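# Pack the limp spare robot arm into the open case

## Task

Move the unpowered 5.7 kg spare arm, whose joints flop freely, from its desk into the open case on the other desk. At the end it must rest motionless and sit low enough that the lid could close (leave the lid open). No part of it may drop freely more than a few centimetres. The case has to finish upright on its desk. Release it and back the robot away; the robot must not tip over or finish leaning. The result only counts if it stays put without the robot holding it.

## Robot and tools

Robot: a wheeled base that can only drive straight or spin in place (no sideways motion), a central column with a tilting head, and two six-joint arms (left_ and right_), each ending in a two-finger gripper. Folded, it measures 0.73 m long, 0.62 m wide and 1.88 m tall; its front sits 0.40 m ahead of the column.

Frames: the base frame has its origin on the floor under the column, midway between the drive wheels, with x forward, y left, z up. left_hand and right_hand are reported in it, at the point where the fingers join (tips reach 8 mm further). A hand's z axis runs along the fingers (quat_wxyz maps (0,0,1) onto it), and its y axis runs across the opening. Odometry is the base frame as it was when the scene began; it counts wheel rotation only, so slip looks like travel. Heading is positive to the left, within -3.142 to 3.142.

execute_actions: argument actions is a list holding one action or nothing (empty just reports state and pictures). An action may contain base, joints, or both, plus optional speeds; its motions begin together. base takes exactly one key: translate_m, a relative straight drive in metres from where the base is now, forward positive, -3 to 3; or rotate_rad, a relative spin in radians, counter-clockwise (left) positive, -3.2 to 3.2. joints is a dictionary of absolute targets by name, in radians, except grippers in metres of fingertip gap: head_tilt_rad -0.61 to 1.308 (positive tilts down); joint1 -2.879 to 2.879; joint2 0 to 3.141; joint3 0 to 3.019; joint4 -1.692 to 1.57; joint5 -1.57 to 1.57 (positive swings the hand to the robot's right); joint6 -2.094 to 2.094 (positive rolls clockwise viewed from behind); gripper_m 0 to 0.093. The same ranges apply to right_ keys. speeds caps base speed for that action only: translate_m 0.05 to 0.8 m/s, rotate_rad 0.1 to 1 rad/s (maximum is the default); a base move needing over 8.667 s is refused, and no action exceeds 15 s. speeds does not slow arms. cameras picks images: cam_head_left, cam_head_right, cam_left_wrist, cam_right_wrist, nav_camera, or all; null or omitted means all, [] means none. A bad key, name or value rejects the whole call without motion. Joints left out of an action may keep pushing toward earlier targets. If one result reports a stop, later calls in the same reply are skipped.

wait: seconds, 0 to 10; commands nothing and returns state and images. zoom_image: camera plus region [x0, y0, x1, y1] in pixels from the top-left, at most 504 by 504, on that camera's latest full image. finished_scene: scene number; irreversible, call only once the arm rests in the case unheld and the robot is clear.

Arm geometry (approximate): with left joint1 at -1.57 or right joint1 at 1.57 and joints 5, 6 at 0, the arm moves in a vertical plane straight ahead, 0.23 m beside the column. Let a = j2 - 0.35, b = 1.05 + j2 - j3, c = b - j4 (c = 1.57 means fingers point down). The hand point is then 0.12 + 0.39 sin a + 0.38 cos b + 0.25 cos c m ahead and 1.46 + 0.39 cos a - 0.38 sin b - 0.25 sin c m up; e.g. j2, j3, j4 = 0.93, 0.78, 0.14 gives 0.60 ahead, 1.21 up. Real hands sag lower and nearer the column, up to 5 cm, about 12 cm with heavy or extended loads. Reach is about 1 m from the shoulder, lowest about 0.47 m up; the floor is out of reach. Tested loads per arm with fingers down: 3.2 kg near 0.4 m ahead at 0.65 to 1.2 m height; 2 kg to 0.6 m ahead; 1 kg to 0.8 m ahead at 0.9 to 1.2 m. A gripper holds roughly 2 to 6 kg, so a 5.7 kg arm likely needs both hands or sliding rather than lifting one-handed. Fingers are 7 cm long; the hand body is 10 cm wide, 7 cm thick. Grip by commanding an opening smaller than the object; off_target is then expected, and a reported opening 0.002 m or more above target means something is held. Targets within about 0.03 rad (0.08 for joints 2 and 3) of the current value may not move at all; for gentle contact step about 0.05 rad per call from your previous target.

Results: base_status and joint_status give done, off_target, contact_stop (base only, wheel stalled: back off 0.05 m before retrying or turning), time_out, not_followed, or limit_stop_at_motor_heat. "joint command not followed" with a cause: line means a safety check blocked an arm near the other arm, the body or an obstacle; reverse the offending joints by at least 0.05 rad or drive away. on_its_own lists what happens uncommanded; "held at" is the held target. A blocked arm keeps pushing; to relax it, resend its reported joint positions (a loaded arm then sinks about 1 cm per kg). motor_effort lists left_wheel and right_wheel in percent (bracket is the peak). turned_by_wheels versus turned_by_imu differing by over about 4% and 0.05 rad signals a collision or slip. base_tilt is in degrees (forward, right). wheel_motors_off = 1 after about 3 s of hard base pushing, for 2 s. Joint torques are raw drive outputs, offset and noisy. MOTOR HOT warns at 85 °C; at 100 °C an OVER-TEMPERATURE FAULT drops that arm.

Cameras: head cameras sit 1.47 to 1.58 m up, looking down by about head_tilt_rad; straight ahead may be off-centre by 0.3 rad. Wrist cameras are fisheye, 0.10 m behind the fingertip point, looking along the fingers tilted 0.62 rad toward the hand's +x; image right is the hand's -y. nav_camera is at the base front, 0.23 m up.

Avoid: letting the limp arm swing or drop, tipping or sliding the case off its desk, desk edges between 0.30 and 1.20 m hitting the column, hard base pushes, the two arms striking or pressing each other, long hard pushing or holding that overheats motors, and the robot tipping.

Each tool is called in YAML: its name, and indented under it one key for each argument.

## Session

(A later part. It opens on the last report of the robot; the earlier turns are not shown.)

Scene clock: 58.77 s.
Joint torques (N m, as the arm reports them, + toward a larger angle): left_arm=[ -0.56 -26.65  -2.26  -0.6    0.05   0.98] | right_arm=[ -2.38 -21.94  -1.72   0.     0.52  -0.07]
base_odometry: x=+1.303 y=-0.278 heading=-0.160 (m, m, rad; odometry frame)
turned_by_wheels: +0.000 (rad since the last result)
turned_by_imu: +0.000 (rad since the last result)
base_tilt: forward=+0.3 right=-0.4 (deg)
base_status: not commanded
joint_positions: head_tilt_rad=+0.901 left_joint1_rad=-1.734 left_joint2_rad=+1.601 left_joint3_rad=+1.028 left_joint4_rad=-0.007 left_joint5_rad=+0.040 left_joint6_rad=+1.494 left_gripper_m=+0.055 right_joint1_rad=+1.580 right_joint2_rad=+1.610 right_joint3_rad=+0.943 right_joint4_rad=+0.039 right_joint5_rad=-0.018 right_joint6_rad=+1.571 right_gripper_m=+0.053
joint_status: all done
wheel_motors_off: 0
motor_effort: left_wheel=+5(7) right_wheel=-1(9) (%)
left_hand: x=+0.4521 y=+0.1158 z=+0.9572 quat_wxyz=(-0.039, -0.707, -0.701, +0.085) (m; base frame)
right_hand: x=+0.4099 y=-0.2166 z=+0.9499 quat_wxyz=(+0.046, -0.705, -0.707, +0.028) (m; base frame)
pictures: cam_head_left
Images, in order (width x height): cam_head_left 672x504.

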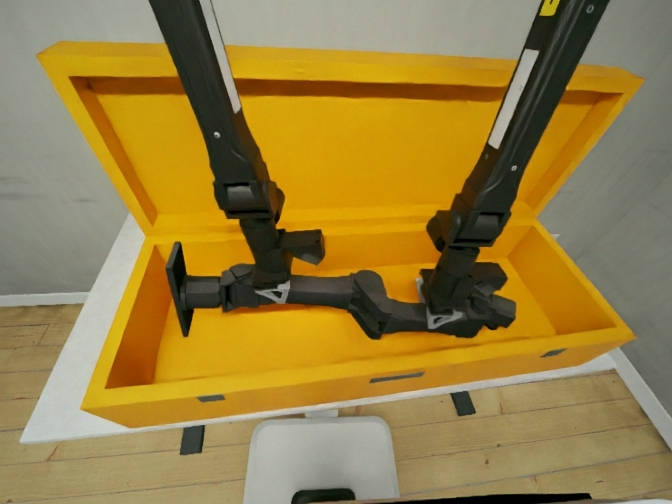

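Inside. Lower fully, release.

execute_actions:
  actions:
    - {"joints":{"left_joint2_rad":1.95,"left_joint3_rad":1.4,"left_joint4_rad":0.03,"right_joint2_rad":1.95,"right_joint3_rad":1.32,"right_joint4_rad":0.11}}
  cameras: []

execute_actions:
  actions:
    - {"joints":{"left_gripper_m":0.093,"right_gripper_m":0.093}}
  cameras: []

execute_actions:
  actions:
    - {"joints":{"left_joint2_rad":0.95,"left_joint3_rad":0.66,"left_joint4_rad":-0.33,"right_joint2_rad":0.95,"right_joint3_rad":0.6,"right_joint4_rad":-0.27}}
  cameras: ["cam_head_left"]

Scene clock: 60.67 s.
Joint torques (N m, as the arm reports them, + toward a larger angle): left_arm=[ -3.4  -20.73  -1.41  -0.69   0.42   0.72] | right_arm=[ -1.47 -15.71  -1.64  -0.17   0.22  -0.12]
base_odometry: x=+1.303 y=-0.278 heading=-0.160 (m, m, rad; odometry frame)
turned_by_wheels: +0.000 (rad since the last result)
turned_by_imu: +0.000 (rad since the last result)
base_tilt: forward=+0.4 right=-0.3 (deg)
base_status: not commanded
joint_positions: head_tilt_rad=+0.901 left_joint1_rad=-1.709 left_joint2_rad=+1.965 left_joint3_rad=+1.422 left_joint4_rad=+0.051 left_joint5_rad=+0.029 left_joint6_rad=+1.516 left_gripper_m=+0.054 right_joint1_rad=+1.573 right_joint2_rad=+1.971 right_joint3_rad=+1.327 right_joint4_rad=+0.118 right_joint5_rad=-0.010 right_joint6_rad=+1.575 right_gripper_m=+0.053
joint_status: all done
wheel_motors_off: 0
motor_effort: left_wheel=+6(9) right_wheel=-3(7) (%)
left_hand: x=+0.5042 y=+0.1129 z=+0.8171 quat_wxyz=(-0.062, -0.710, -0.700, +0.044) (m; base frame)
right_hand: x=+0.4616 y=-0.2223 z=+0.8104 quat_wxyz=(+0.005, -0.708, -0.706, -0.003) (m; base frame)
pictures: none
No camera images: the call's "cameras" was empty. Leave "cameras" out to get every camera's image.

Scene clock: 61.57 s.
Joint torques (N m, as the arm reports them, + toward a larger angle): left_arm=[ -3.39 -20.11  -0.23  -0.25   0.33   0.18] | right_arm=[ -0.15 -15.08  -1.56  -0.15   0.18  -0.13]
base_odometry: x=+1.303 y=-0.278 heading=-0.160 (m, m, rad; odometry frame)
turned_by_wheels: +0.000 (rad since the last result)
turned_by_imu: +0.000 (rad since the last result)
base_tilt: forward=+0.3 right=-0.3 (deg)
base_status: not commanded
joint_positions: head_tilt_rad=+0.901 left_joint1_rad=-1.710 left_joint2_rad=+1.962 left_joint3_rad=+1.402 left_joint4_rad=+0.037 left_joint5_rad=+0.032 left_joint6_rad=+1.560 left_gripper_m=+0.093 right_joint1_rad=+1.555 right_joint2_rad=+1.960 right_joint3_rad=+1.327 right_joint4_rad=+0.117 right_joint5_rad=-0.008 right_joint6_rad=+1.575 right_gripper_m=+0.093
joint_status: all done
wheel_motors_off: 0
motor_effort: left_wheel=+2(3) right_wheel=-2(4) (%)
left_hand: x=+0.4907 y=+0.1132 z=+0.8185 quat_wxyz=(-0.053, -0.726, -0.684, +0.054) (m; base frame)
right_hand: x=+0.4684 y=-0.2357 z=+0.8141 quat_wxyz=(-0.005, -0.711, -0.703, -0.001) (m; base frame)
pictures: none
No camera images: the call's "cameras" was empty. Leave "cameras" out to get every camera's image.

Scene clock: 63.10 s.
Joint torques (N m, as the arm reports them, + toward a larger angle): left_arm=[ -1.17 -14.47   1.73  -0.04   0.33   0.16] | right_arm=[ -0.24 -10.03   1.05  -0.1    0.18  -0.12]
base_odometry: x=+1.303 y=-0.278 heading=-0.160 (m, m, rad; odometry frame)
turned_by_wheels: +0.000 (rad since the last result)
turned_by_imu: +0.000 (rad since the last result)
base_tilt: forward=+0.2 right=-0.3 (deg)
base_status: not commanded
joint_positions: head_tilt_rad=+0.901 left_joint1_rad=-1.710 left_joint2_rad=+0.952 left_joint3_rad=+0.663 left_joint4_rad=-0.332 left_joint5_rad=+0.032 left_joint6_rad=+1.562 left_gripper_m=+0.093 right_joint1_rad=+1.555 right_joint2_rad=+0.945 right_joint3_rad=+0.603 right_joint4_rad=-0.268 right_joint5_rad=-0.008 right_joint6_rad=+1.575 right_gripper_m=+0.093
joint_status: all done
wheel_motors_off: 0
motor_effort: left_wheel=+5(5) right_wheel=-2(4) (%)
left_hand: x=+0.4053 y=+0.1605 z=+1.1606 quat_wxyz=(-0.017, -0.727, -0.681, +0.087) (m; base frame)
right_hand: x=+0.3881 y=-0.2305 z=+1.1533 quat_wxyz=(+0.029, -0.711, -0.702, +0.033) (m; base frame)
pictures: cam_head_left
Images, in order (width x height): cam_head_left 672x504.

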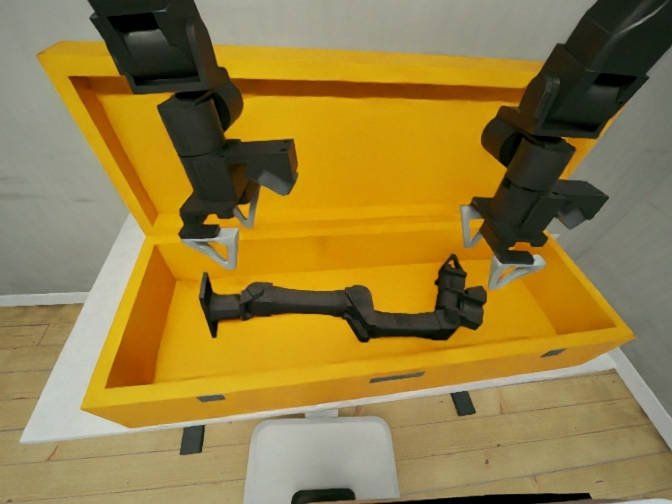

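execute_actions:
  actions:
    - {"base":{"translate_m":-0.5}}
  cameras: []

finished_scene:
  scene: 1

Scene clock: 66.37 s.
Joint torques (N m, as the arm reports them, + toward a larger angle): left_arm=[ -1.08 -14.11   2.25  -0.01   0.31   0.17] | right_arm=[-0.31 -9.95  1.3  -0.09  0.17 -0.11]
base_odometry: x=+0.810 y=-0.198 heading=-0.161 (m, m, rad; odometry frame)
turned_by_wheels: -0.001 (rad since the last result)
turned_by_imu: -0.001 (rad since the last result)
base_tilt: forward=+0.5 right=-0.5 (deg)
base_status: done
joint_positions: head_tilt_rad=+0.902 left_joint1_rad=-1.710 left_joint2_rad=+0.952 left_joint3_rad=+0.656 left_joint4_rad=-0.332 left_joint5_rad=+0.032 left_joint6_rad=+1.562 left_gripper_m=+0.093 right_joint1_rad=+1.555 right_joint2_rad=+0.946 right_joint3_rad=+0.599 right_joint4_rad=-0.268 right_joint5_rad=-0.008 right_joint6_rad=+1.575 right_gripper_m=+0.093
joint_status: not commanded
wheel_motors_off: 0
motor_effort: left_wheel=-3(69) right_wheel=+1(85) (%)
left_hand: x=+0.4011 y=+0.1607 z=+1.1602 quat_wxyz=(-0.015, -0.727, -0.681, +0.090) (m; base frame)
right_hand: x=+0.3853 y=-0.2305 z=+1.1529 quat_wxyz=(+0.031, -0.711, -0.702, +0.034) (m; base frame)
pictures: none
No camera images: the call's "cameras" was empty. Leave "cameras" out to get every camera's image.

The scene is finished: the task was done.


## Next scene

The same job, from a new start.

execute_actions:
  actions:
    - {"joints":{"head_tilt_rad":0.5}}
  cameras: ["cam_head_left"]

execute_actions:
  actions:
    - {"base":{"rotate_rad":-1.6}}
  cameras: ["cam_head_left"]

execute_actions:
  actions:
    - {"base":{"rotate_rad":-1.6}}
  cameras: ["cam_head_left"]

execute_actions:
  actions:
    - {"base":{"rotate_rad":-1.6}}
  cameras: ["cam_head_left"]

Scene clock: 0.77 s.
Joint torques (N m, as the arm reports them, + toward a larger angle): left_arm=[ 0.82 -9.39 -0.92 -1.52  0.04  0.08] | right_arm=[ 0.13 -7.21 -0.78 -1.42  0.   -0.07]
base_odometry: x=+0.000 y=+0.000 heading=+0.000 (m, m, rad; odometry frame)
turned_by_wheels: +0.000 (rad since the last result)
turned_by_imu: +0.000 (rad since the last result)
base_tilt: forward=+0.4 right=-0.2 (deg)
base_status: not commanded
joint_positions: head_tilt_rad=+0.518 left_joint1_rad=-1.546 left_joint2_rad=+0.890 left_joint3_rad=+0.395 left_joint4_rad=-0.936 left_joint5_rad=+0.019 left_joint6_rad=+0.083 left_gripper_m=+0.094 right_joint1_rad=+1.540 right_joint2_rad=+0.871 right_joint3_rad=+0.415 right_joint4_rad=-0.893 right_joint5_rad=+0.035 right_joint6_rad=+0.058 right_gripper_m=+0.094
joint_status: all done
wheel_motors_off: 0
motor_effort: left_wheel=+1(1) right_wheel=+2(2) (%)
left_hand: x=+0.1405 y=+0.2263 z=+1.2523 quat_wxyz=(+0.437, -0.023, -0.899, +0.020) (m; base frame)
right_hand: x=+0.1622 y=-0.2384 z=+1.2417 quat_wxyz=(+0.400, -0.032, -0.915, +0.037) (m; base frame)
pictures: cam_head_left
Images, in order (width x height): cam_head_left 672x504.

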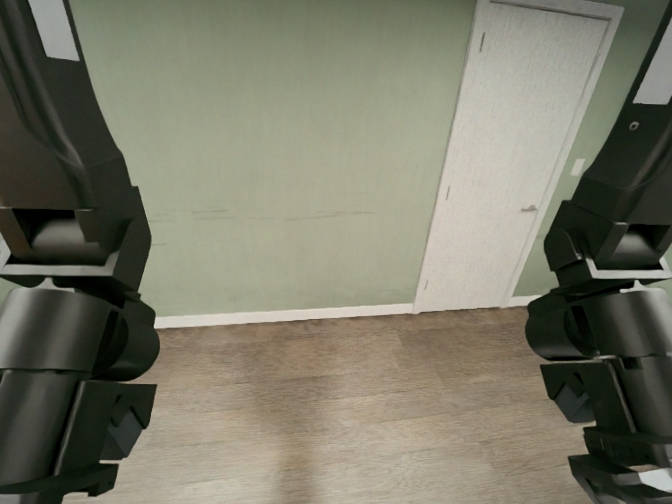

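Scene clock: 3.67 s.
Joint torques (N m, as the arm reports them, + toward a larger angle): left_arm=[ 0.94 -9.31 -0.93 -1.53  0.04  0.07] | right_arm=[ 0.17 -7.19 -0.77 -1.46  0.   -0.08]
base_odometry: x=+0.000 y=+0.000 heading=-1.600 (m, m, rad; odometry frame)
turned_by_wheels: -1.600 (rad since the last result)
turned_by_imu: -1.610 (rad since the last result)
base_tilt: forward=+0.4 right=-0.5 (deg)
base_status: done
joint_positions: head_tilt_rad=+0.518 left_joint1_rad=-1.546 left_joint2_rad=+0.890 left_joint3_rad=+0.395 left_joint4_rad=-0.936 left_joint5_rad=+0.019 left_joint6_rad=+0.083 left_gripper_m=+0.094 right_joint1_rad=+1.540 right_joint2_rad=+0.871 right_joint3_rad=+0.415 right_joint4_rad=-0.893 right_joint5_rad=+0.035 right_joint6_rad=+0.058 right_gripper_m=+0.094
joint_status: not commanded
wheel_motors_off: 0
motor_effort: left_wheel=+4(31) right_wheel=-3(38) (%)
left_hand: x=+0.1405 y=+0.2263 z=+1.2523 quat_wxyz=(+0.437, -0.023, -0.899, +0.020) (m; base frame)
right_hand: x=+0.1622 y=-0.2384 z=+1.2417 quat_wxyz=(+0.400, -0.032, -0.915, +0.037) (m; base frame)
pictures: cam_head_left
Images, in order (width x height): cam_head_left 672x504.

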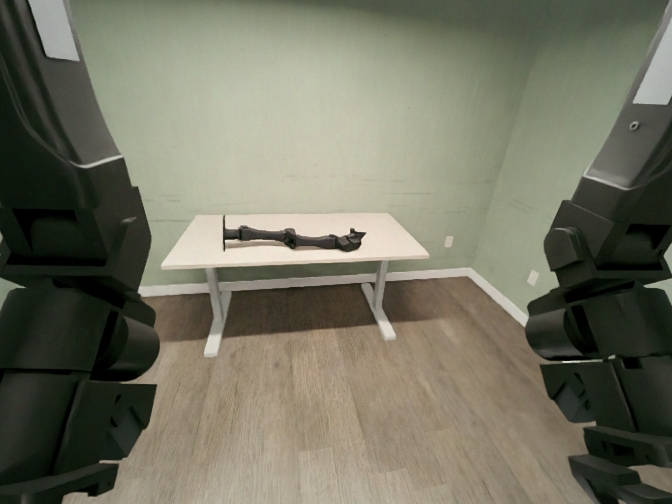

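Scene clock: 6.63 s.
Joint torques (N m, as the arm reports them, + toward a larger angle): left_arm=[ 0.75 -8.98 -0.85 -1.57  0.05  0.07] | right_arm=[ 0.12 -7.47 -0.74 -1.31  0.   -0.08]
base_odometry: x=+0.000 y=+0.000 heading=+3.084 (m, m, rad; odometry frame)
turned_by_wheels: -1.599 (rad since the last result)
turned_by_imu: -1.613 (rad since the last result)
base_tilt: forward=+0.4 right=-0.3 (deg)
base_status: done
joint_positions: head_tilt_rad=+0.518 left_joint1_rad=-1.546 left_joint2_rad=+0.890 left_joint3_rad=+0.395 left_joint4_rad=-0.936 left_joint5_rad=+0.019 left_joint6_rad=+0.083 left_gripper_m=+0.094 right_joint1_rad=+1.540 right_joint2_rad=+0.871 right_joint3_rad=+0.415 right_joint4_rad=-0.893 right_joint5_rad=+0.035 right_joint6_rad=+0.058 right_gripper_m=+0.094
joint_status: not commanded
wheel_motors_off: 0
motor_effort: left_wheel=+2(25) right_wheel=-2(25) (%)
left_hand: x=+0.1405 y=+0.2263 z=+1.2523 quat_wxyz=(+0.437, -0.023, -0.899, +0.020) (m; base frame)
right_hand: x=+0.1622 y=-0.2384 z=+1.2417 quat_wxyz=(+0.400, -0.032, -0.915, +0.037) (m; base frame)
pictures: cam_head_left
Images, in order (width x height): cam_head_left 672x504.

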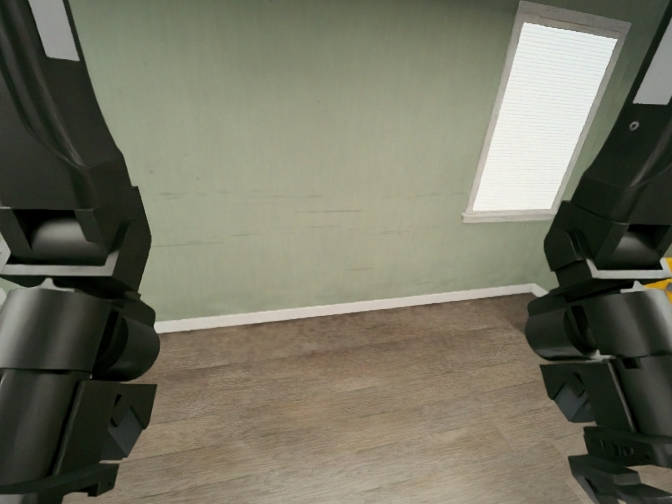

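Scene clock: 9.60 s.
Joint torques (N m, as the arm reports them, + toward a larger angle): left_arm=[ 0.91 -9.25 -0.87 -1.48  0.04  0.06] | right_arm=[ 0.09 -6.68 -0.92 -1.44  0.   -0.07]
base_odometry: x=+0.000 y=+0.000 heading=+1.485 (m, m, rad; odometry frame)
turned_by_wheels: -1.599 (rad since the last result)
turned_by_imu: -1.613 (rad since the last result)
base_tilt: forward=+0.3 right=-0.4 (deg)
base_status: done
joint_positions: head_tilt_rad=+0.518 left_joint1_rad=-1.546 left_joint2_rad=+0.890 left_joint3_rad=+0.395 left_joint4_rad=-0.936 left_joint5_rad=+0.019 left_joint6_rad=+0.083 left_gripper_m=+0.094 right_joint1_rad=+1.540 right_joint2_rad=+0.871 right_joint3_rad=+0.415 right_joint4_rad=-0.893 right_joint5_rad=+0.035 right_joint6_rad=+0.058 right_gripper_m=+0.094
joint_status: not commanded
wheel_motors_off: 0
motor_effort: left_wheel=+3(27) right_wheel=-2(24) (%)
left_hand: x=+0.1405 y=+0.2263 z=+1.2523 quat_wxyz=(+0.437, -0.023, -0.899, +0.020) (m; base frame)
right_hand: x=+0.1622 y=-0.2384 z=+1.2417 quat_wxyz=(+0.400, -0.032, -0.915, +0.037) (m; base frame)
pictures: cam_head_left
Images, in order (width x height): cam_head_left 672x504.

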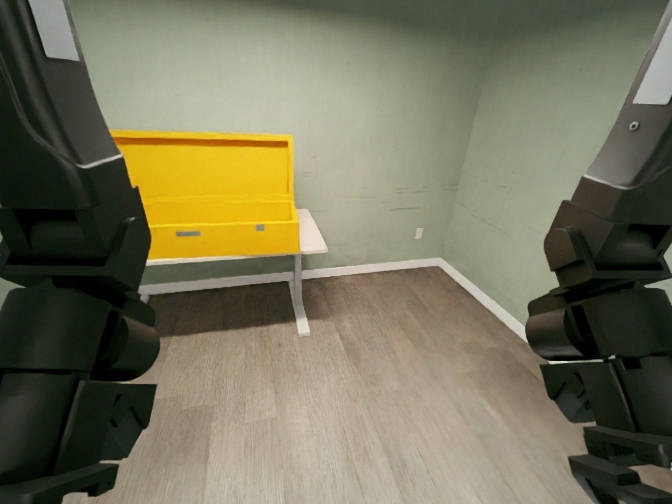

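execute_actions:
  actions:
    - {"base":{"rotate_rad":-2.9}}
  cameras: []

execute_actions:
  actions:
    - {"base":{"translate_m":1.28},"joints":{"head_tilt_rad":0.8,"left_joint2_rad":1.25,"left_joint3_rad":0.8,"left_joint4_rad":-0.07,"left_joint6_rad":1.57,"right_joint2_rad":1.25,"right_joint3_rad":0.8,"right_joint4_rad":-0.07,"right_joint6_rad":1.57}}
  cameras: ["cam_head_left","cam_left_wrist","cam_right_wrist"]

Scene clock: 14.43 s.
Joint torques (N m, as the arm reports them, + toward a larger angle): left_arm=[ 0.98 -9.33 -0.92 -1.49  0.03  0.07] | right_arm=[ 0.11 -6.91 -0.82 -1.41  0.   -0.08]
base_odometry: x=+0.000 y=+0.000 heading=-1.414 (m, m, rad; odometry frame)
turned_by_wheels: -2.899 (rad since the last result)
turned_by_imu: -2.925 (rad since the last result)
base_tilt: forward=+0.2 right=-0.4 (deg)
base_status: done
joint_positions: head_tilt_rad=+0.518 left_joint1_rad=-1.546 left_joint2_rad=+0.890 left_joint3_rad=+0.395 left_joint4_rad=-0.936 left_joint5_rad=+0.019 left_joint6_rad=+0.083 left_gripper_m=+0.094 right_joint1_rad=+1.540 right_joint2_rad=+0.871 right_joint3_rad=+0.415 right_joint4_rad=-0.893 right_joint5_rad=+0.035 right_joint6_rad=+0.058 right_gripper_m=+0.094
joint_status: not commanded
wheel_motors_off: 0
motor_effort: left_wheel=+2(26) right_wheel=-2(25) (%)
left_hand: x=+0.1405 y=+0.2263 z=+1.2523 quat_wxyz=(+0.437, -0.023, -0.899, +0.020) (m; base frame)
right_hand: x=+0.1622 y=-0.2384 z=+1.2417 quat_wxyz=(+0.400, -0.032, -0.915, +0.037) (m; base frame)
pictures: none
No camera images: the call's "cameras" was empty. Leave "cameras" out to get every camera's image.

Scene clock: 18.03 s.
Joint torques (N m, as the arm reports them, + toward a larger angle): left_arm=[  0.68 -15.94   0.76   0.2    0.15   0.16] | right_arm=[  0.03 -12.79   0.4    0.33   0.09  -0.01]
base_odometry: x=+0.199 y=-1.264 heading=-1.415 (m, m, rad; odometry frame)
turned_by_wheels: +0.000 (rad since the last result)
turned_by_imu: +0.000 (rad since the last result)
base_tilt: forward=+0.2 right=-0.2 (deg)
base_status: done
joint_positions: head_tilt_rad=+0.802 left_joint1_rad=-1.546 left_joint2_rad=+1.243 left_joint3_rad=+0.803 left_joint4_rad=-0.074 left_joint5_rad=+0.019 left_joint6_rad=+1.563 left_gripper_m=+0.094 right_joint1_rad=+1.540 right_joint2_rad=+1.251 right_joint3_rad=+0.801 right_joint4_rad=-0.074 right_joint5_rad=+0.035 right_joint6_rad=+1.563 right_gripper_m=+0.094
joint_status: all done
wheel_motors_off: 0
motor_effort: left_wheel=+0(50) right_wheel=+2(45) (%)
left_hand: x=+0.4588 y=+0.2341 z=+1.0700 quat_wxyz=(-0.003, -0.700, -0.714, -0.004) (m; base frame)
right_hand: x=+0.4540 y=-0.2474 z=+1.0676 quat_wxyz=(-0.021, -0.710, -0.704, +0.022) (m; base frame)
pictures: cam_head_left, cam_left_wrist, cam_right_wrist
Images, in order (width x height): cam_head_left 672x504, cam_left_wrist 616x616, cam_right_wrist 616x616.

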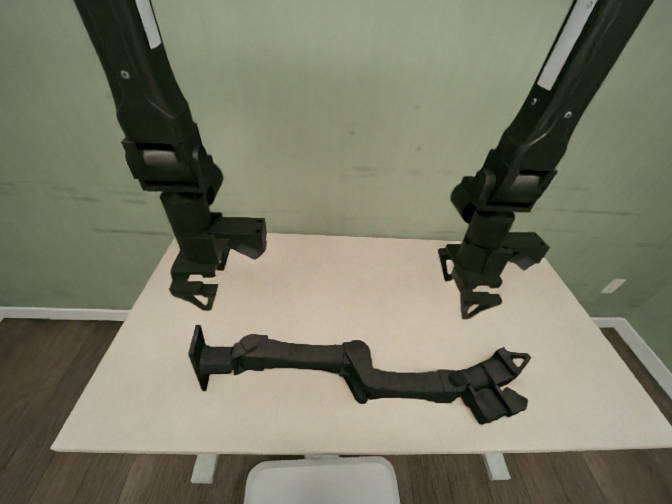

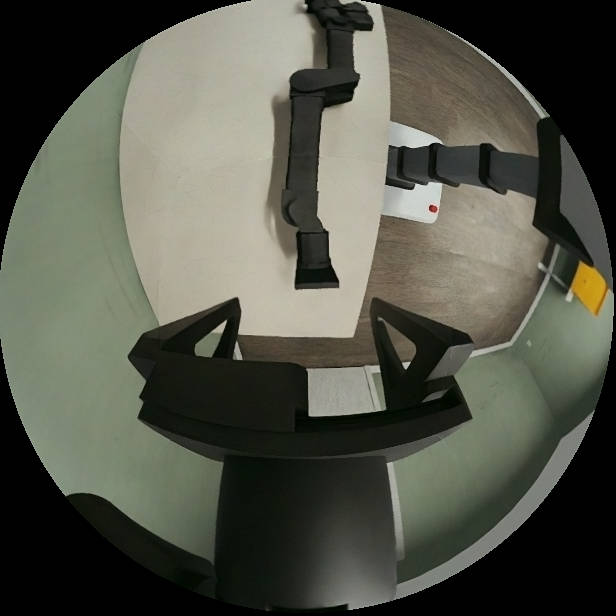

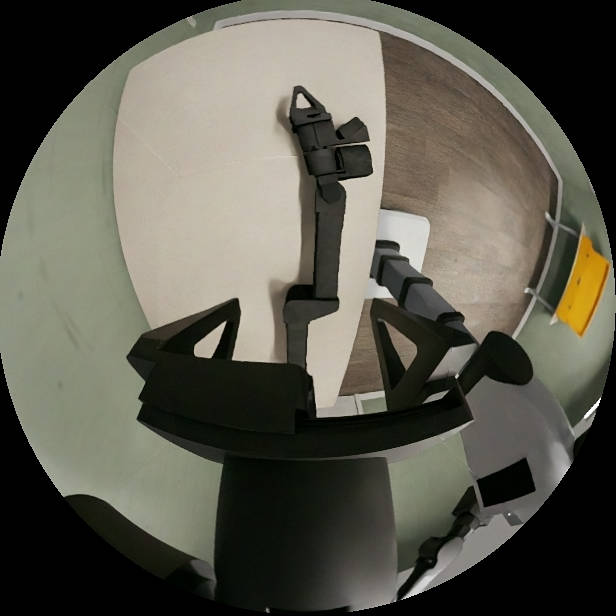

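Right forearm is nearer and slightly left; adjust.

execute_actions:
  actions:
    - {"joints":{"left_joint1_rad":-1.72,"left_joint2_rad":1.85,"left_joint3_rad":1.2,"left_joint4_rad":0.13,"right_joint1_rad":1.65,"right_joint2_rad":1.85,"right_joint3_rad":1.04,"right_joint4_rad":0.29}}
  cameras: ["cam_left_wrist","cam_right_wrist"]

Scene clock: 19.93 s.
Joint torques (N m, as the arm reports them, + toward a larger angle): left_arm=[ -1.18 -19.8   -0.7    0.08   0.22   0.15] | right_arm=[  0.68 -12.56  -1.86   0.33   0.02  -0.03]
base_odometry: x=+0.199 y=-1.264 heading=-1.415 (m, m, rad; odometry frame)
turned_by_wheels: +0.000 (rad since the last result)
turned_by_imu: +0.000 (rad since the last result)
base_tilt: forward=+0.4 right=-0.3 (deg)
base_status: not commanded
joint_positions: head_tilt_rad=+0.802 left_joint1_rad=-1.732 left_joint2_rad=+1.872 left_joint3_rad=+1.197 left_joint4_rad=+0.128 left_joint5_rad=+0.020 left_joint6_rad=+1.563 left_gripper_m=+0.094 right_joint1_rad=+1.659 right_joint2_rad=+1.853 right_joint3_rad=+1.033 right_joint4_rad=+0.285 right_joint5_rad=+0.035 right_joint6_rad=+1.564 right_gripper_m=+0.094
joint_status: all done
wheel_motors_off: 0
motor_effort: left_wheel=+1(5) right_wheel=+2(0) (%)
left_hand: x=+0.4401 y=+0.1073 z=+0.8587 quat_wxyz=(-0.048, -0.731, -0.678, +0.065) (m; base frame)
right_hand: x=+0.3924 y=-0.1729 z=+0.8713 quat_wxyz=(+0.018, -0.689, -0.725, -0.011) (m; base frame)
pictures: cam_left_wrist, cam_right_wrist
Images, in order (width x height): cam_left_wrist 616x616, cam_right_wrist 616x616.

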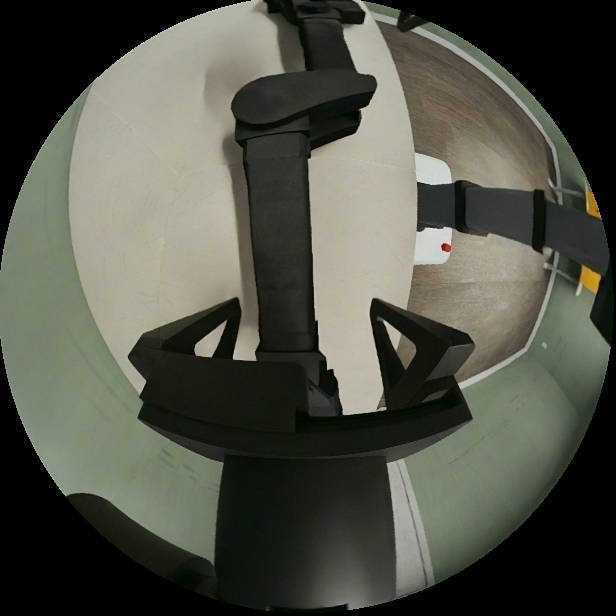

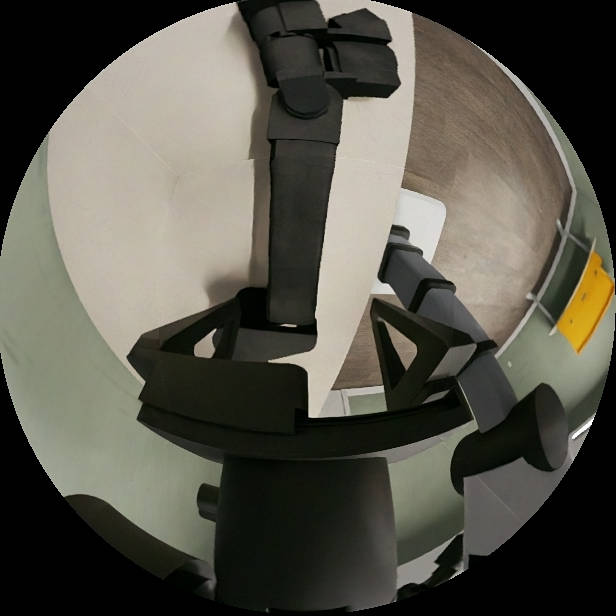

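execute_actions:
  actions:
    - {"joints":{"left_joint2_rad":2.05,"left_joint3_rad":1.43,"left_joint4_rad":0.1,"right_joint2_rad":2.05,"right_joint3_rad":1.28,"right_joint4_rad":0.25}}
  cameras: []

execute_actions:
  actions:
    - {"joints":{"left_gripper_m":0,"right_gripper_m":0}}
  cameras: []

Scene clock: 21.30 s.
Joint torques (N m, as the arm reports them, + toward a larger angle): left_arm=[ -1.83 -18.57  -0.33   0.32   0.18   0.17] | right_arm=[  0.99 -13.2   -1.49  -0.04   0.02  -0.02]
base_odometry: x=+0.199 y=-1.264 heading=-1.415 (m, m, rad; odometry frame)
turned_by_wheels: +0.000 (rad since the last result)
turned_by_imu: +0.000 (rad since the last result)
base_tilt: forward=+0.3 right=-0.4 (deg)
base_status: not commanded
joint_positions: head_tilt_rad=+0.802 left_joint1_rad=-1.732 left_joint2_rad=+2.048 left_joint3_rad=+1.427 left_joint4_rad=+0.093 left_joint5_rad=+0.021 left_joint6_rad=+1.562 left_gripper_m=+0.094 right_joint1_rad=+1.659 right_joint2_rad=+2.060 right_joint3_rad=+1.271 right_joint4_rad=+0.255 right_joint5_rad=+0.035 right_joint6_rad=+1.564 right_gripper_m=+0.094
joint_status: all done
wheel_motors_off: 0
motor_effort: left_wheel=+0(4) right_wheel=+0(1) (%)
left_hand: x=+0.4619 y=+0.0959 z=+0.7893 quat_wxyz=(-0.055, -0.730, -0.679, +0.059) (m; base frame)
right_hand: x=+0.4006 y=-0.1662 z=+0.7891 quat_wxyz=(+0.018, -0.689, -0.725, -0.011) (m; base frame)
pictures: none
No camera images: the call's "cameras" was empty. Leave "cameras" out to get every camera's image.

Scene clock: 22.03 s.
Joint torques (N m, as the arm reports them, + toward a larger angle): left_arm=[ -1.72 -18.35  -0.05   0.35   0.21   0.25] | right_arm=[  1.08 -13.27  -1.72   0.03   0.03  -0.08]
base_odometry: x=+0.199 y=-1.264 heading=-1.415 (m, m, rad; odometry frame)
turned_by_wheels: +0.000 (rad since the last result)
turned_by_imu: +0.000 (rad since the last result)
base_tilt: forward=+0.3 right=-0.5 (deg)
base_status: not commanded
joint_positions: head_tilt_rad=+0.802 left_joint1_rad=-1.732 left_joint2_rad=+2.050 left_joint3_rad=+1.422 left_joint4_rad=+0.091 left_joint5_rad=+0.020 left_joint6_rad=+1.555 left_gripper_m=+0.054 right_joint1_rad=+1.659 right_joint2_rad=+2.060 right_joint3_rad=+1.273 right_joint4_rad=+0.253 right_joint5_rad=+0.035 right_joint6_rad=+1.569 right_gripper_m=+0.053
joint_status: left_gripper_m off_target (ended at +0.054, target +0.000); right_gripper_m off_target (ended at +0.053, target +0.000)
wheel_motors_off: 0
motor_effort: left_wheel=+2(2) right_wheel=+2(2) (%)
left_hand: x=+0.4565 y=+0.0964 z=+0.7886 quat_wxyz=(-0.051, -0.728, -0.681, +0.062) (m; base frame)
right_hand: x=+0.4019 y=-0.1661 z=+0.7888 quat_wxyz=(+0.018, -0.690, -0.723, -0.011) (m; base frame)
pictures: none
No camera images: the call's "cameras" was empty. Leave "cameras" out to get every camera's image.

execute_actions:
  actions:
    - {"joints":{"left_joint2_rad":0.85,"left_joint3_rad":0.68,"left_joint4_rad":-0.35,"right_joint2_rad":0.85,"right_joint3_rad":0.56,"right_joint4_rad":-0.23}}
  cameras: []

execute_actions:
  actions:
    - {"base":{"translate_m":-0.4},"speeds":{"translate_m":0.3}}
  cameras: []

execute_actions:
  actions:
    - {"base":{"rotate_rad":-2.95},"speeds":{"rotate_rad":0.5}}
  cameras: []

execute_actions:
  actions:
    - {"base":{"translate_m":1.8},"speeds":{"translate_m":0.4}}
  cameras: []

execute_actions:
  actions:
    - {"base":{"rotate_rad":-0.2},"speeds":{"rotate_rad":0.4},"joints":{"head_tilt_rad":0.6}}
  cameras: ["cam_head_left"]

Scene clock: 24.87 s.
Joint torques (N m, as the arm reports them, + toward a larger angle): left_arm=[  5.97 -21.63   2.7   -0.91  -2.27   1.81] | right_arm=[ -6.71 -16.98   1.44  -0.69   2.81   0.19]
base_odometry: x=+0.199 y=-1.264 heading=-1.415 (m, m, rad; odometry frame)
turned_by_wheels: +0.000 (rad since the last result)
turned_by_imu: +0.000 (rad since the last result)
base_tilt: forward=+0.4 right=-0.3 (deg)
base_status: not commanded
joint_positions: head_tilt_rad=+0.802 left_joint1_rad=-1.789 left_joint2_rad=+0.936 left_joint3_rad=+0.673 left_joint4_rad=-0.328 left_joint5_rad=+0.086 left_joint6_rad=+1.430 left_gripper_m=+0.054 right_joint1_rad=+1.748 right_joint2_rad=+0.941 right_joint3_rad=+0.557 right_joint4_rad=-0.211 right_joint5_rad=-0.045 right_joint6_rad=+1.537 right_gripper_m=+0.053
joint_status: all done
wheel_motors_off: 0
motor_effort: left_wheel=-3(5) right_wheel=+1(4) (%)
left_hand: x=+0.4133 y=+0.1181 z=+1.1738 quat_wxyz=(-0.062, -0.690, -0.710, +0.126) (m; base frame)
right_hand: x=+0.3713 y=-0.1453 z=+1.1584 quat_wxyz=(+0.094, -0.657, -0.746, -0.045) (m; base frame)
pictures: none
No camera images: the call's "cameras" was empty. Leave "cameras" out to get every camera's image.

Scene clock: 27.47 s.
Joint torques (N m, as the arm reports them, + toward a larger angle): left_arm=[  5.8  -21.51   3.    -0.79  -2.26   1.87] | right_arm=[ -6.77 -17.49   1.43  -0.77   2.83   0.21]
base_odometry: x=+0.137 y=-0.869 heading=-1.416 (m, m, rad; odometry frame)
turned_by_wheels: -0.001 (rad since the last result)
turned_by_imu: -0.001 (rad since the last result)
base_tilt: forward=+0.2 right=-0.3 (deg)
base_status: done
joint_positions: head_tilt_rad=+0.803 left_joint1_rad=-1.791 left_joint2_rad=+0.936 left_joint3_rad=+0.669 left_joint4_rad=-0.332 left_joint5_rad=+0.086 left_joint6_rad=+1.425 left_gripper_m=+0.054 right_joint1_rad=+1.748 right_joint2_rad=+0.943 right_joint3_rad=+0.553 right_joint4_rad=-0.212 right_joint5_rad=-0.045 right_joint6_rad=+1.536 right_gripper_m=+0.053
joint_status: not commanded
wheel_motors_off: 0
motor_effort: left_wheel=-1(35) right_wheel=+0(32) (%)
left_hand: x=+0.4095 y=+0.1178 z=+1.1736 quat_wxyz=(-0.058, -0.689, -0.711, +0.129) (m; base frame)
right_hand: x=+0.3679 y=-0.1454 z=+1.1576 quat_wxyz=(+0.097, -0.657, -0.747, -0.042) (m; base frame)
pictures: none
No camera images: the call's "cameras" was empty. Leave "cameras" out to get every camera's image.

Scene clock: 34.17 s.
Joint torques (N m, as the arm reports them, + toward a larger angle): left_arm=[  6.23 -21.62   2.89  -0.83  -2.31   1.89] | right_arm=[ -6.51 -17.05   1.24  -0.78   2.67   0.2 ]
base_odometry: x=+0.137 y=-0.869 heading=+1.918 (m, m, rad; odometry frame)
turned_by_wheels: -2.950 (rad since the last result)
turned_by_imu: -2.972 (rad since the last result)
base_tilt: forward=+0.4 right=-0.4 (deg)
base_status: done
joint_positions: head_tilt_rad=+0.803 left_joint1_rad=-1.792 left_joint2_rad=+0.936 left_joint3_rad=+0.670 left_joint4_rad=-0.330 left_joint5_rad=+0.087 left_joint6_rad=+1.424 left_gripper_m=+0.054 right_joint1_rad=+1.748 right_joint2_rad=+0.943 right_joint3_rad=+0.555 right_joint4_rad=-0.212 right_joint5_rad=-0.041 right_joint6_rad=+1.535 right_gripper_m=+0.053
joint_status: not commanded
wheel_motors_off: 0
motor_effort: left_wheel=+3(48) right_wheel=-3(36) (%)
left_hand: x=+0.4106 y=+0.1172 z=+1.1738 quat_wxyz=(-0.060, -0.689, -0.711, +0.129) (m; base frame)
right_hand: x=+0.3692 y=-0.1460 z=+1.1576 quat_wxyz=(+0.094, -0.657, -0.747, -0.042) (m; base frame)
pictures: none
No camera images: the call's "cameras" was empty. Leave "cameras" out to get every camera's image.

Scene clock: 39.97 s.
Joint torques (N m, as the arm reports them, + toward a larger angle): left_arm=[  6.04 -21.69   2.36  -0.96  -2.17   1.81] | right_arm=[ -6.83 -17.55   0.8   -1.15   2.59   0.23]
base_odometry: x=-0.475 y=+0.824 heading=+1.917 (m, m, rad; odometry frame)
turned_by_wheels: -0.001 (rad since the last result)
turned_by_imu: +0.001 (rad since the last result)
base_tilt: forward=+0.3 right=-0.5 (deg)
base_status: done
joint_positions: head_tilt_rad=+0.803 left_joint1_rad=-1.792 left_joint2_rad=+0.936 left_joint3_rad=+0.679 left_joint4_rad=-0.327 left_joint5_rad=+0.084 left_joint6_rad=+1.429 left_gripper_m=+0.054 right_joint1_rad=+1.748 right_joint2_rad=+0.945 right_joint3_rad=+0.562 right_joint4_rad=-0.202 right_joint5_rad=-0.039 right_joint6_rad=+1.535 right_gripper_m=+0.053
joint_status: not commanded
wheel_motors_off: 0
motor_effort: left_wheel=-2(51) right_wheel=+2(50) (%)
left_hand: x=+0.4170 y=+0.1172 z=+1.1744 quat_wxyz=(-0.064, -0.691, -0.710, +0.123) (m; base frame)
right_hand: x=+0.3752 y=-0.1458 z=+1.1571 quat_wxyz=(+0.088, -0.657, -0.747, -0.046) (m; base frame)
pictures: none
No camera images: the call's "cameras" was empty. Leave "cameras" out to get every camera's image.

Scene clock: 41.30 s.
Joint torques (N m, as the arm reports them, + toward a larger angle): left_arm=[  5.6  -21.55   2.32  -1.01  -2.18   1.84] | right_arm=[ -7.15 -17.63   0.95  -1.17   2.6    0.23]
base_odometry: x=-0.475 y=+0.824 heading=+1.718 (m, m, rad; odometry frame)
turned_by_wheels: -0.199 (rad since the last result)
turned_by_imu: -0.197 (rad since the last result)
base_tilt: forward=+0.5 right=-0.2 (deg)
base_status: done
joint_positions: head_tilt_rad=+0.617 left_joint1_rad=-1.792 left_joint2_rad=+0.936 left_joint3_rad=+0.679 left_joint4_rad=-0.327 left_joint5_rad=+0.084 left_joint6_rad=+1.429 left_gripper_m=+0.054 right_joint1_rad=+1.748 right_joint2_rad=+0.945 right_joint3_rad=+0.562 right_joint4_rad=-0.202 right_joint5_rad=-0.038 right_joint6_rad=+1.536 right_gripper_m=+0.053
joint_status: all done
wheel_motors_off: 0
motor_effort: left_wheel=+0(42) right_wheel=-1(44) (%)
left_hand: x=+0.4170 y=+0.1172 z=+1.1744 quat_wxyz=(-0.064, -0.691, -0.710, +0.123) (m; base frame)
right_hand: x=+0.3750 y=-0.1459 z=+1.1571 quat_wxyz=(+0.089, -0.657, -0.747, -0.046) (m; base frame)
pictures: cam_head_left
Images, in order (width x height): cam_head_left 672x504.

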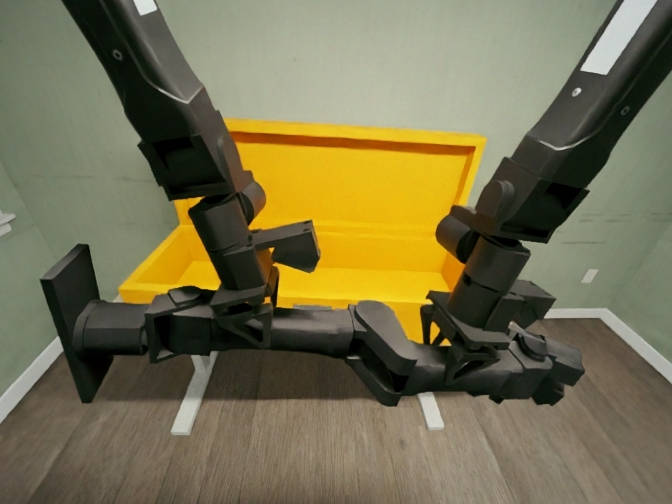

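execute_actions:
  actions:
    - {"base":{"translate_m":0.5},"speeds":{"translate_m":0.2},"joints":{"head_tilt_rad":0.9}}
  cameras: []

execute_actions:
  actions:
    - {"joints":{"left_joint2_rad":1.5,"left_joint3_rad":1.02,"left_joint4_rad":-0.04,"right_joint2_rad":1.5,"right_joint3_rad":0.9,"right_joint4_rad":0.08}}
  cameras: ["cam_head_left"]

Scene clock: 45.37 s.
Joint torques (N m, as the arm reports them, + toward a larger angle): left_arm=[  6.07 -21.78   2.34  -1.03  -2.15   1.84] | right_arm=[ -6.95 -17.73   0.75  -1.18   2.58   0.26]
base_odometry: x=-0.548 y=+1.318 heading=+1.718 (m, m, rad; odometry frame)
turned_by_wheels: -0.001 (rad since the last result)
turned_by_imu: +0.000 (rad since the last result)
base_tilt: forward=+0.2 right=-0.4 (deg)
base_status: done
joint_positions: head_tilt_rad=+0.901 left_joint1_rad=-1.792 left_joint2_rad=+0.936 left_joint3_rad=+0.680 left_joint4_rad=-0.327 left_joint5_rad=+0.083 left_joint6_rad=+1.428 left_gripper_m=+0.054 right_joint1_rad=+1.748 right_joint2_rad=+0.947 right_joint3_rad=+0.563 right_joint4_rad=-0.201 right_joint5_rad=-0.039 right_joint6_rad=+1.534 right_gripper_m=+0.053
joint_status: all done
wheel_motors_off: 0
motor_effort: left_wheel=+0(45) right_wheel=+1(52) (%)
left_hand: x=+0.4172 y=+0.1173 z=+1.1744 quat_wxyz=(-0.064, -0.690, -0.710, +0.123) (m; base frame)
right_hand: x=+0.3755 y=-0.1457 z=+1.1568 quat_wxyz=(+0.088, -0.657, -0.748, -0.046) (m; base frame)
pictures: none
No camera images: the call's "cameras" was empty. Leave "cameras" out to get every camera's image.

Scene clock: 47.10 s.
Joint torques (N m, as the arm reports them, + toward a larger angle): left_arm=[  0.83 -26.55  -1.39  -0.21  -0.54   1.19] | right_arm=[ -1.39 -22.59  -3.17  -0.41   0.73   0.09]
base_odometry: x=-0.548 y=+1.318 heading=+1.718 (m, m, rad; odometry frame)
turned_by_wheels: +0.000 (rad since the last result)
turned_by_imu: +0.000 (rad since the last result)
base_tilt: forward=+0.4 right=-0.3 (deg)
base_status: not commanded
joint_positions: head_tilt_rad=+0.901 left_joint1_rad=-1.751 left_joint2_rad=+1.599 left_joint3_rad=+1.036 left_joint4_rad=-0.037 left_joint5_rad=+0.040 left_joint6_rad=+1.481 left_gripper_m=+0.054 right_joint1_rad=+1.686 right_joint2_rad=+1.616 right_joint3_rad=+0.919 right_joint4_rad=+0.090 right_joint5_rad=+0.014 right_joint6_rad=+1.554 right_gripper_m=+0.053
joint_status: all done
wheel_motors_off: 0
motor_effort: left_wheel=-2(12) right_wheel=+4(5) (%)
left_hand: x=+0.4499 y=+0.1054 z=+0.9598 quat_wxyz=(-0.036, -0.705, -0.701, +0.097) (m; base frame)
right_hand: x=+0.4034 y=-0.1584 z=+0.9523 quat_wxyz=(+0.059, -0.677, -0.733, -0.001) (m; base frame)
pictures: cam_head_left
Images, in order (width x height): cam_head_left 672x504.

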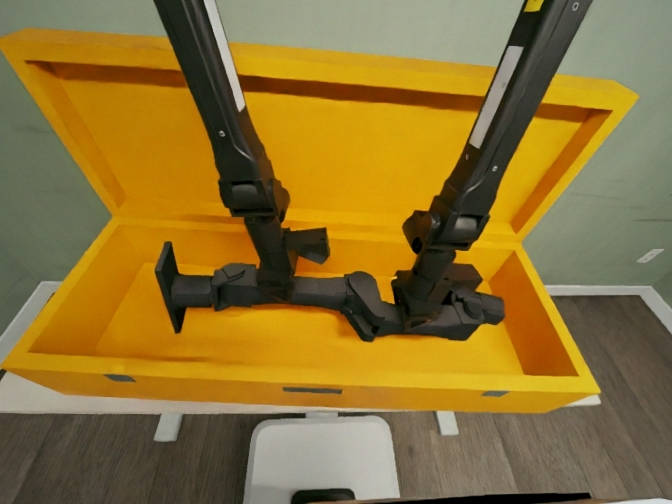

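execute_actions:
  actions:
    - {"joints":{"left_joint2_rad":1.95,"left_joint3_rad":1.4,"left_joint4_rad":0.03,"right_joint2_rad":1.95,"right_joint3_rad":1.28,"right_joint4_rad":0.15}}
  cameras: []

execute_actions:
  actions:
    - {"joints":{"left_gripper_m":0.093,"right_gripper_m":0.093}}
  cameras: []

execute_actions:
  actions:
    - {"joints":{"left_joint2_rad":0.95,"left_joint3_rad":0.66,"left_joint4_rad":-0.33,"right_joint2_rad":0.95,"right_joint3_rad":0.6,"right_joint4_rad":-0.27}}
  cameras: ["cam_head_left"]

execute_actions:
  actions:
    - {"base":{"translate_m":-0.5}}
  cameras: []

finished_scene:
  scene: 2

Scene clock: 49.17 s.
Joint torques (N m, as the arm reports them, + toward a larger angle): left_arm=[ -2.49 -21.2   -0.79  -0.2    0.44  -0.09] | right_arm=[ -0.22 -15.86  -0.6    0.41   0.64  -0.87]
base_odometry: x=-0.548 y=+1.318 heading=+1.718 (m, m, rad; odometry frame)
turned_by_wheels: +0.000 (rad since the last result)
turned_by_imu: +0.000 (rad since the last result)
base_tilt: forward=+0.4 right=-0.2 (deg)
base_status: not commanded
joint_positions: head_tilt_rad=+0.901 left_joint1_rad=-1.719 left_joint2_rad=+1.972 left_joint3_rad=+1.410 left_joint4_rad=+0.036 left_joint5_rad=+0.014 left_joint6_rad=+1.581 left_gripper_m=+0.054 right_joint1_rad=+1.679 right_joint2_rad=+1.984 right_joint3_rad=+1.266 right_joint4_rad=+0.142 right_joint5_rad=+0.017 right_joint6_rad=+1.661 right_gripper_m=+0.053
joint_status: all done
wheel_motors_off: 0
motor_effort: left_wheel=-1(12) right_wheel=+2(11) (%)
left_hand: x=+0.4883 y=+0.1084 z=+0.8153 quat_wxyz=(-0.050, -0.735, -0.675, +0.051) (m; base frame)
right_hand: x=+0.4187 y=-0.1497 z=+0.8135 quat_wxyz=(+0.046, -0.718, -0.694, -0.006) (m; base frame)
pictures: none
No camera images: the call's "cameras" was empty. Leave "cameras" out to get every camera's image.

Scene clock: 50.13 s.
Joint torques (N m, as the arm reports them, + toward a larger angle): left_arm=[ -2.71 -20.96  -0.61  -0.22   0.33  -0.05] | right_arm=[  0.8  -14.48  -0.82   0.47   0.2   -0.22]
base_odometry: x=-0.548 y=+1.318 heading=+1.718 (m, m, rad; odometry frame)
turned_by_wheels: +0.000 (rad since the last result)
turned_by_imu: +0.000 (rad since the last result)
base_tilt: forward=+0.4 right=-0.3 (deg)
base_status: not commanded
joint_positions: head_tilt_rad=+0.901 left_joint1_rad=-1.719 left_joint2_rad=+1.970 left_joint3_rad=+1.407 left_joint4_rad=+0.036 left_joint5_rad=+0.017 left_joint6_rad=+1.579 left_gripper_m=+0.093 right_joint1_rad=+1.660 right_joint2_rad=+1.963 right_joint3_rad=+1.270 right_joint4_rad=+0.141 right_joint5_rad=+0.030 right_joint6_rad=+1.585 right_gripper_m=+0.093
joint_status: all done
wheel_motors_off: 0
motor_effort: left_wheel=-2(1) right_wheel=+3(2) (%)
left_hand: x=+0.4873 y=+0.1081 z=+0.8160 quat_wxyz=(-0.050, -0.734, -0.676, +0.053) (m; base frame)
right_hand: x=+0.4356 y=-0.1649 z=+0.8183 quat_wxyz=(+0.027, -0.695, -0.718, -0.007) (m; base frame)
pictures: none
No camera images: the call's "cameras" was empty. Leave "cameras" out to get every camera's image.

Scene clock: 51.63 s.
Joint torques (N m, as the arm reports them, + toward a larger angle): left_arm=[ -0.37 -14.27   1.77  -0.09   0.33  -0.01] | right_arm=[-0.32 -9.76  0.9  -0.07  0.15 -0.13]
base_odometry: x=-0.548 y=+1.318 heading=+1.718 (m, m, rad; odometry frame)
turned_by_wheels: +0.000 (rad since the last result)
turned_by_imu: +0.000 (rad since the last result)
base_tilt: forward=+0.4 right=-0.3 (deg)
base_status: not commanded
joint_positions: head_tilt_rad=+0.901 left_joint1_rad=-1.719 left_joint2_rad=+0.955 left_joint3_rad=+0.662 left_joint4_rad=-0.331 left_joint5_rad=+0.017 left_joint6_rad=+1.578 left_gripper_m=+0.093 right_joint1_rad=+1.660 right_joint2_rad=+0.944 right_joint3_rad=+0.604 right_joint4_rad=-0.269 right_joint5_rad=+0.031 right_joint6_rad=+1.577 right_gripper_m=+0.093
joint_status: all done
wheel_motors_off: 0
motor_effort: left_wheel=-4(4) right_wheel=+0(1) (%)
left_hand: x=+0.4042 y=+0.1589 z=+1.1600 quat_wxyz=(-0.015, -0.734, -0.673, +0.086) (m; base frame)
right_hand: x=+0.3887 y=-0.1936 z=+1.1547 quat_wxyz=(+0.046, -0.691, -0.721, +0.014) (m; base frame)
pictures: cam_head_left
Images, in order (width x height): cam_head_left 672x504.

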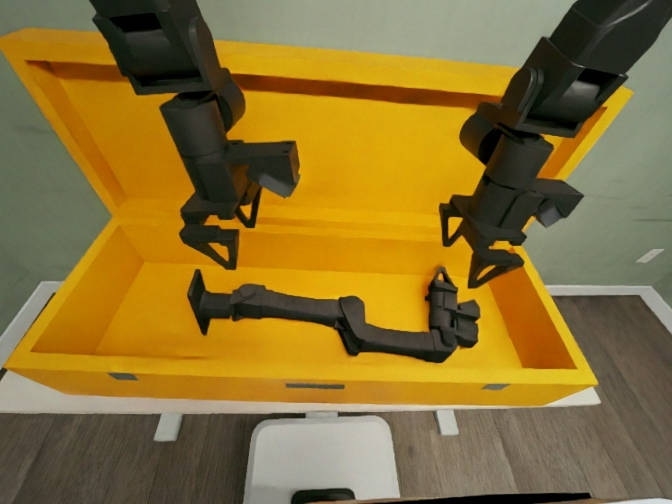

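Scene clock: 54.33 s.
Joint torques (N m, as the arm reports them, + toward a larger angle): left_arm=[ -0.16 -14.35   2.17  -0.07   0.32  -0.03] | right_arm=[-0.26 -9.79  1.33 -0.05  0.15 -0.13]
base_odometry: x=-0.475 y=+0.824 heading=+1.717 (m, m, rad; odometry frame)
turned_by_wheels: +0.000 (rad since the last result)
turned_by_imu: -0.001 (rad since the last result)
base_tilt: forward=+0.4 right=-0.3 (deg)
base_status: done
joint_positions: head_tilt_rad=+0.902 left_joint1_rad=-1.719 left_joint2_rad=+0.955 left_joint3_rad=+0.657 left_joint4_rad=-0.331 left_joint5_rad=+0.017 left_joint6_rad=+1.578 left_gripper_m=+0.093 right_joint1_rad=+1.660 right_joint2_rad=+0.945 right_joint3_rad=+0.600 right_joint4_rad=-0.269 right_joint5_rad=+0.031 right_joint6_rad=+1.576 right_gripper_m=+0.093
joint_status: not commanded
wheel_motors_off: 0
motor_effort: left_wheel=+0(37) right_wheel=+1(36) (%)
left_hand: x=+0.4009 y=+0.1591 z=+1.1596 quat_wxyz=(-0.013, -0.734, -0.673, +0.087) (m; base frame)
right_hand: x=+0.3859 y=-0.1937 z=+1.1543 quat_wxyz=(+0.047, -0.691, -0.722, +0.016) (m; base frame)
pictures: none
No camera images: the call's "cameras" was empty. Leave "cameras" out to get every camera's image.

The scene is finished: the task was done.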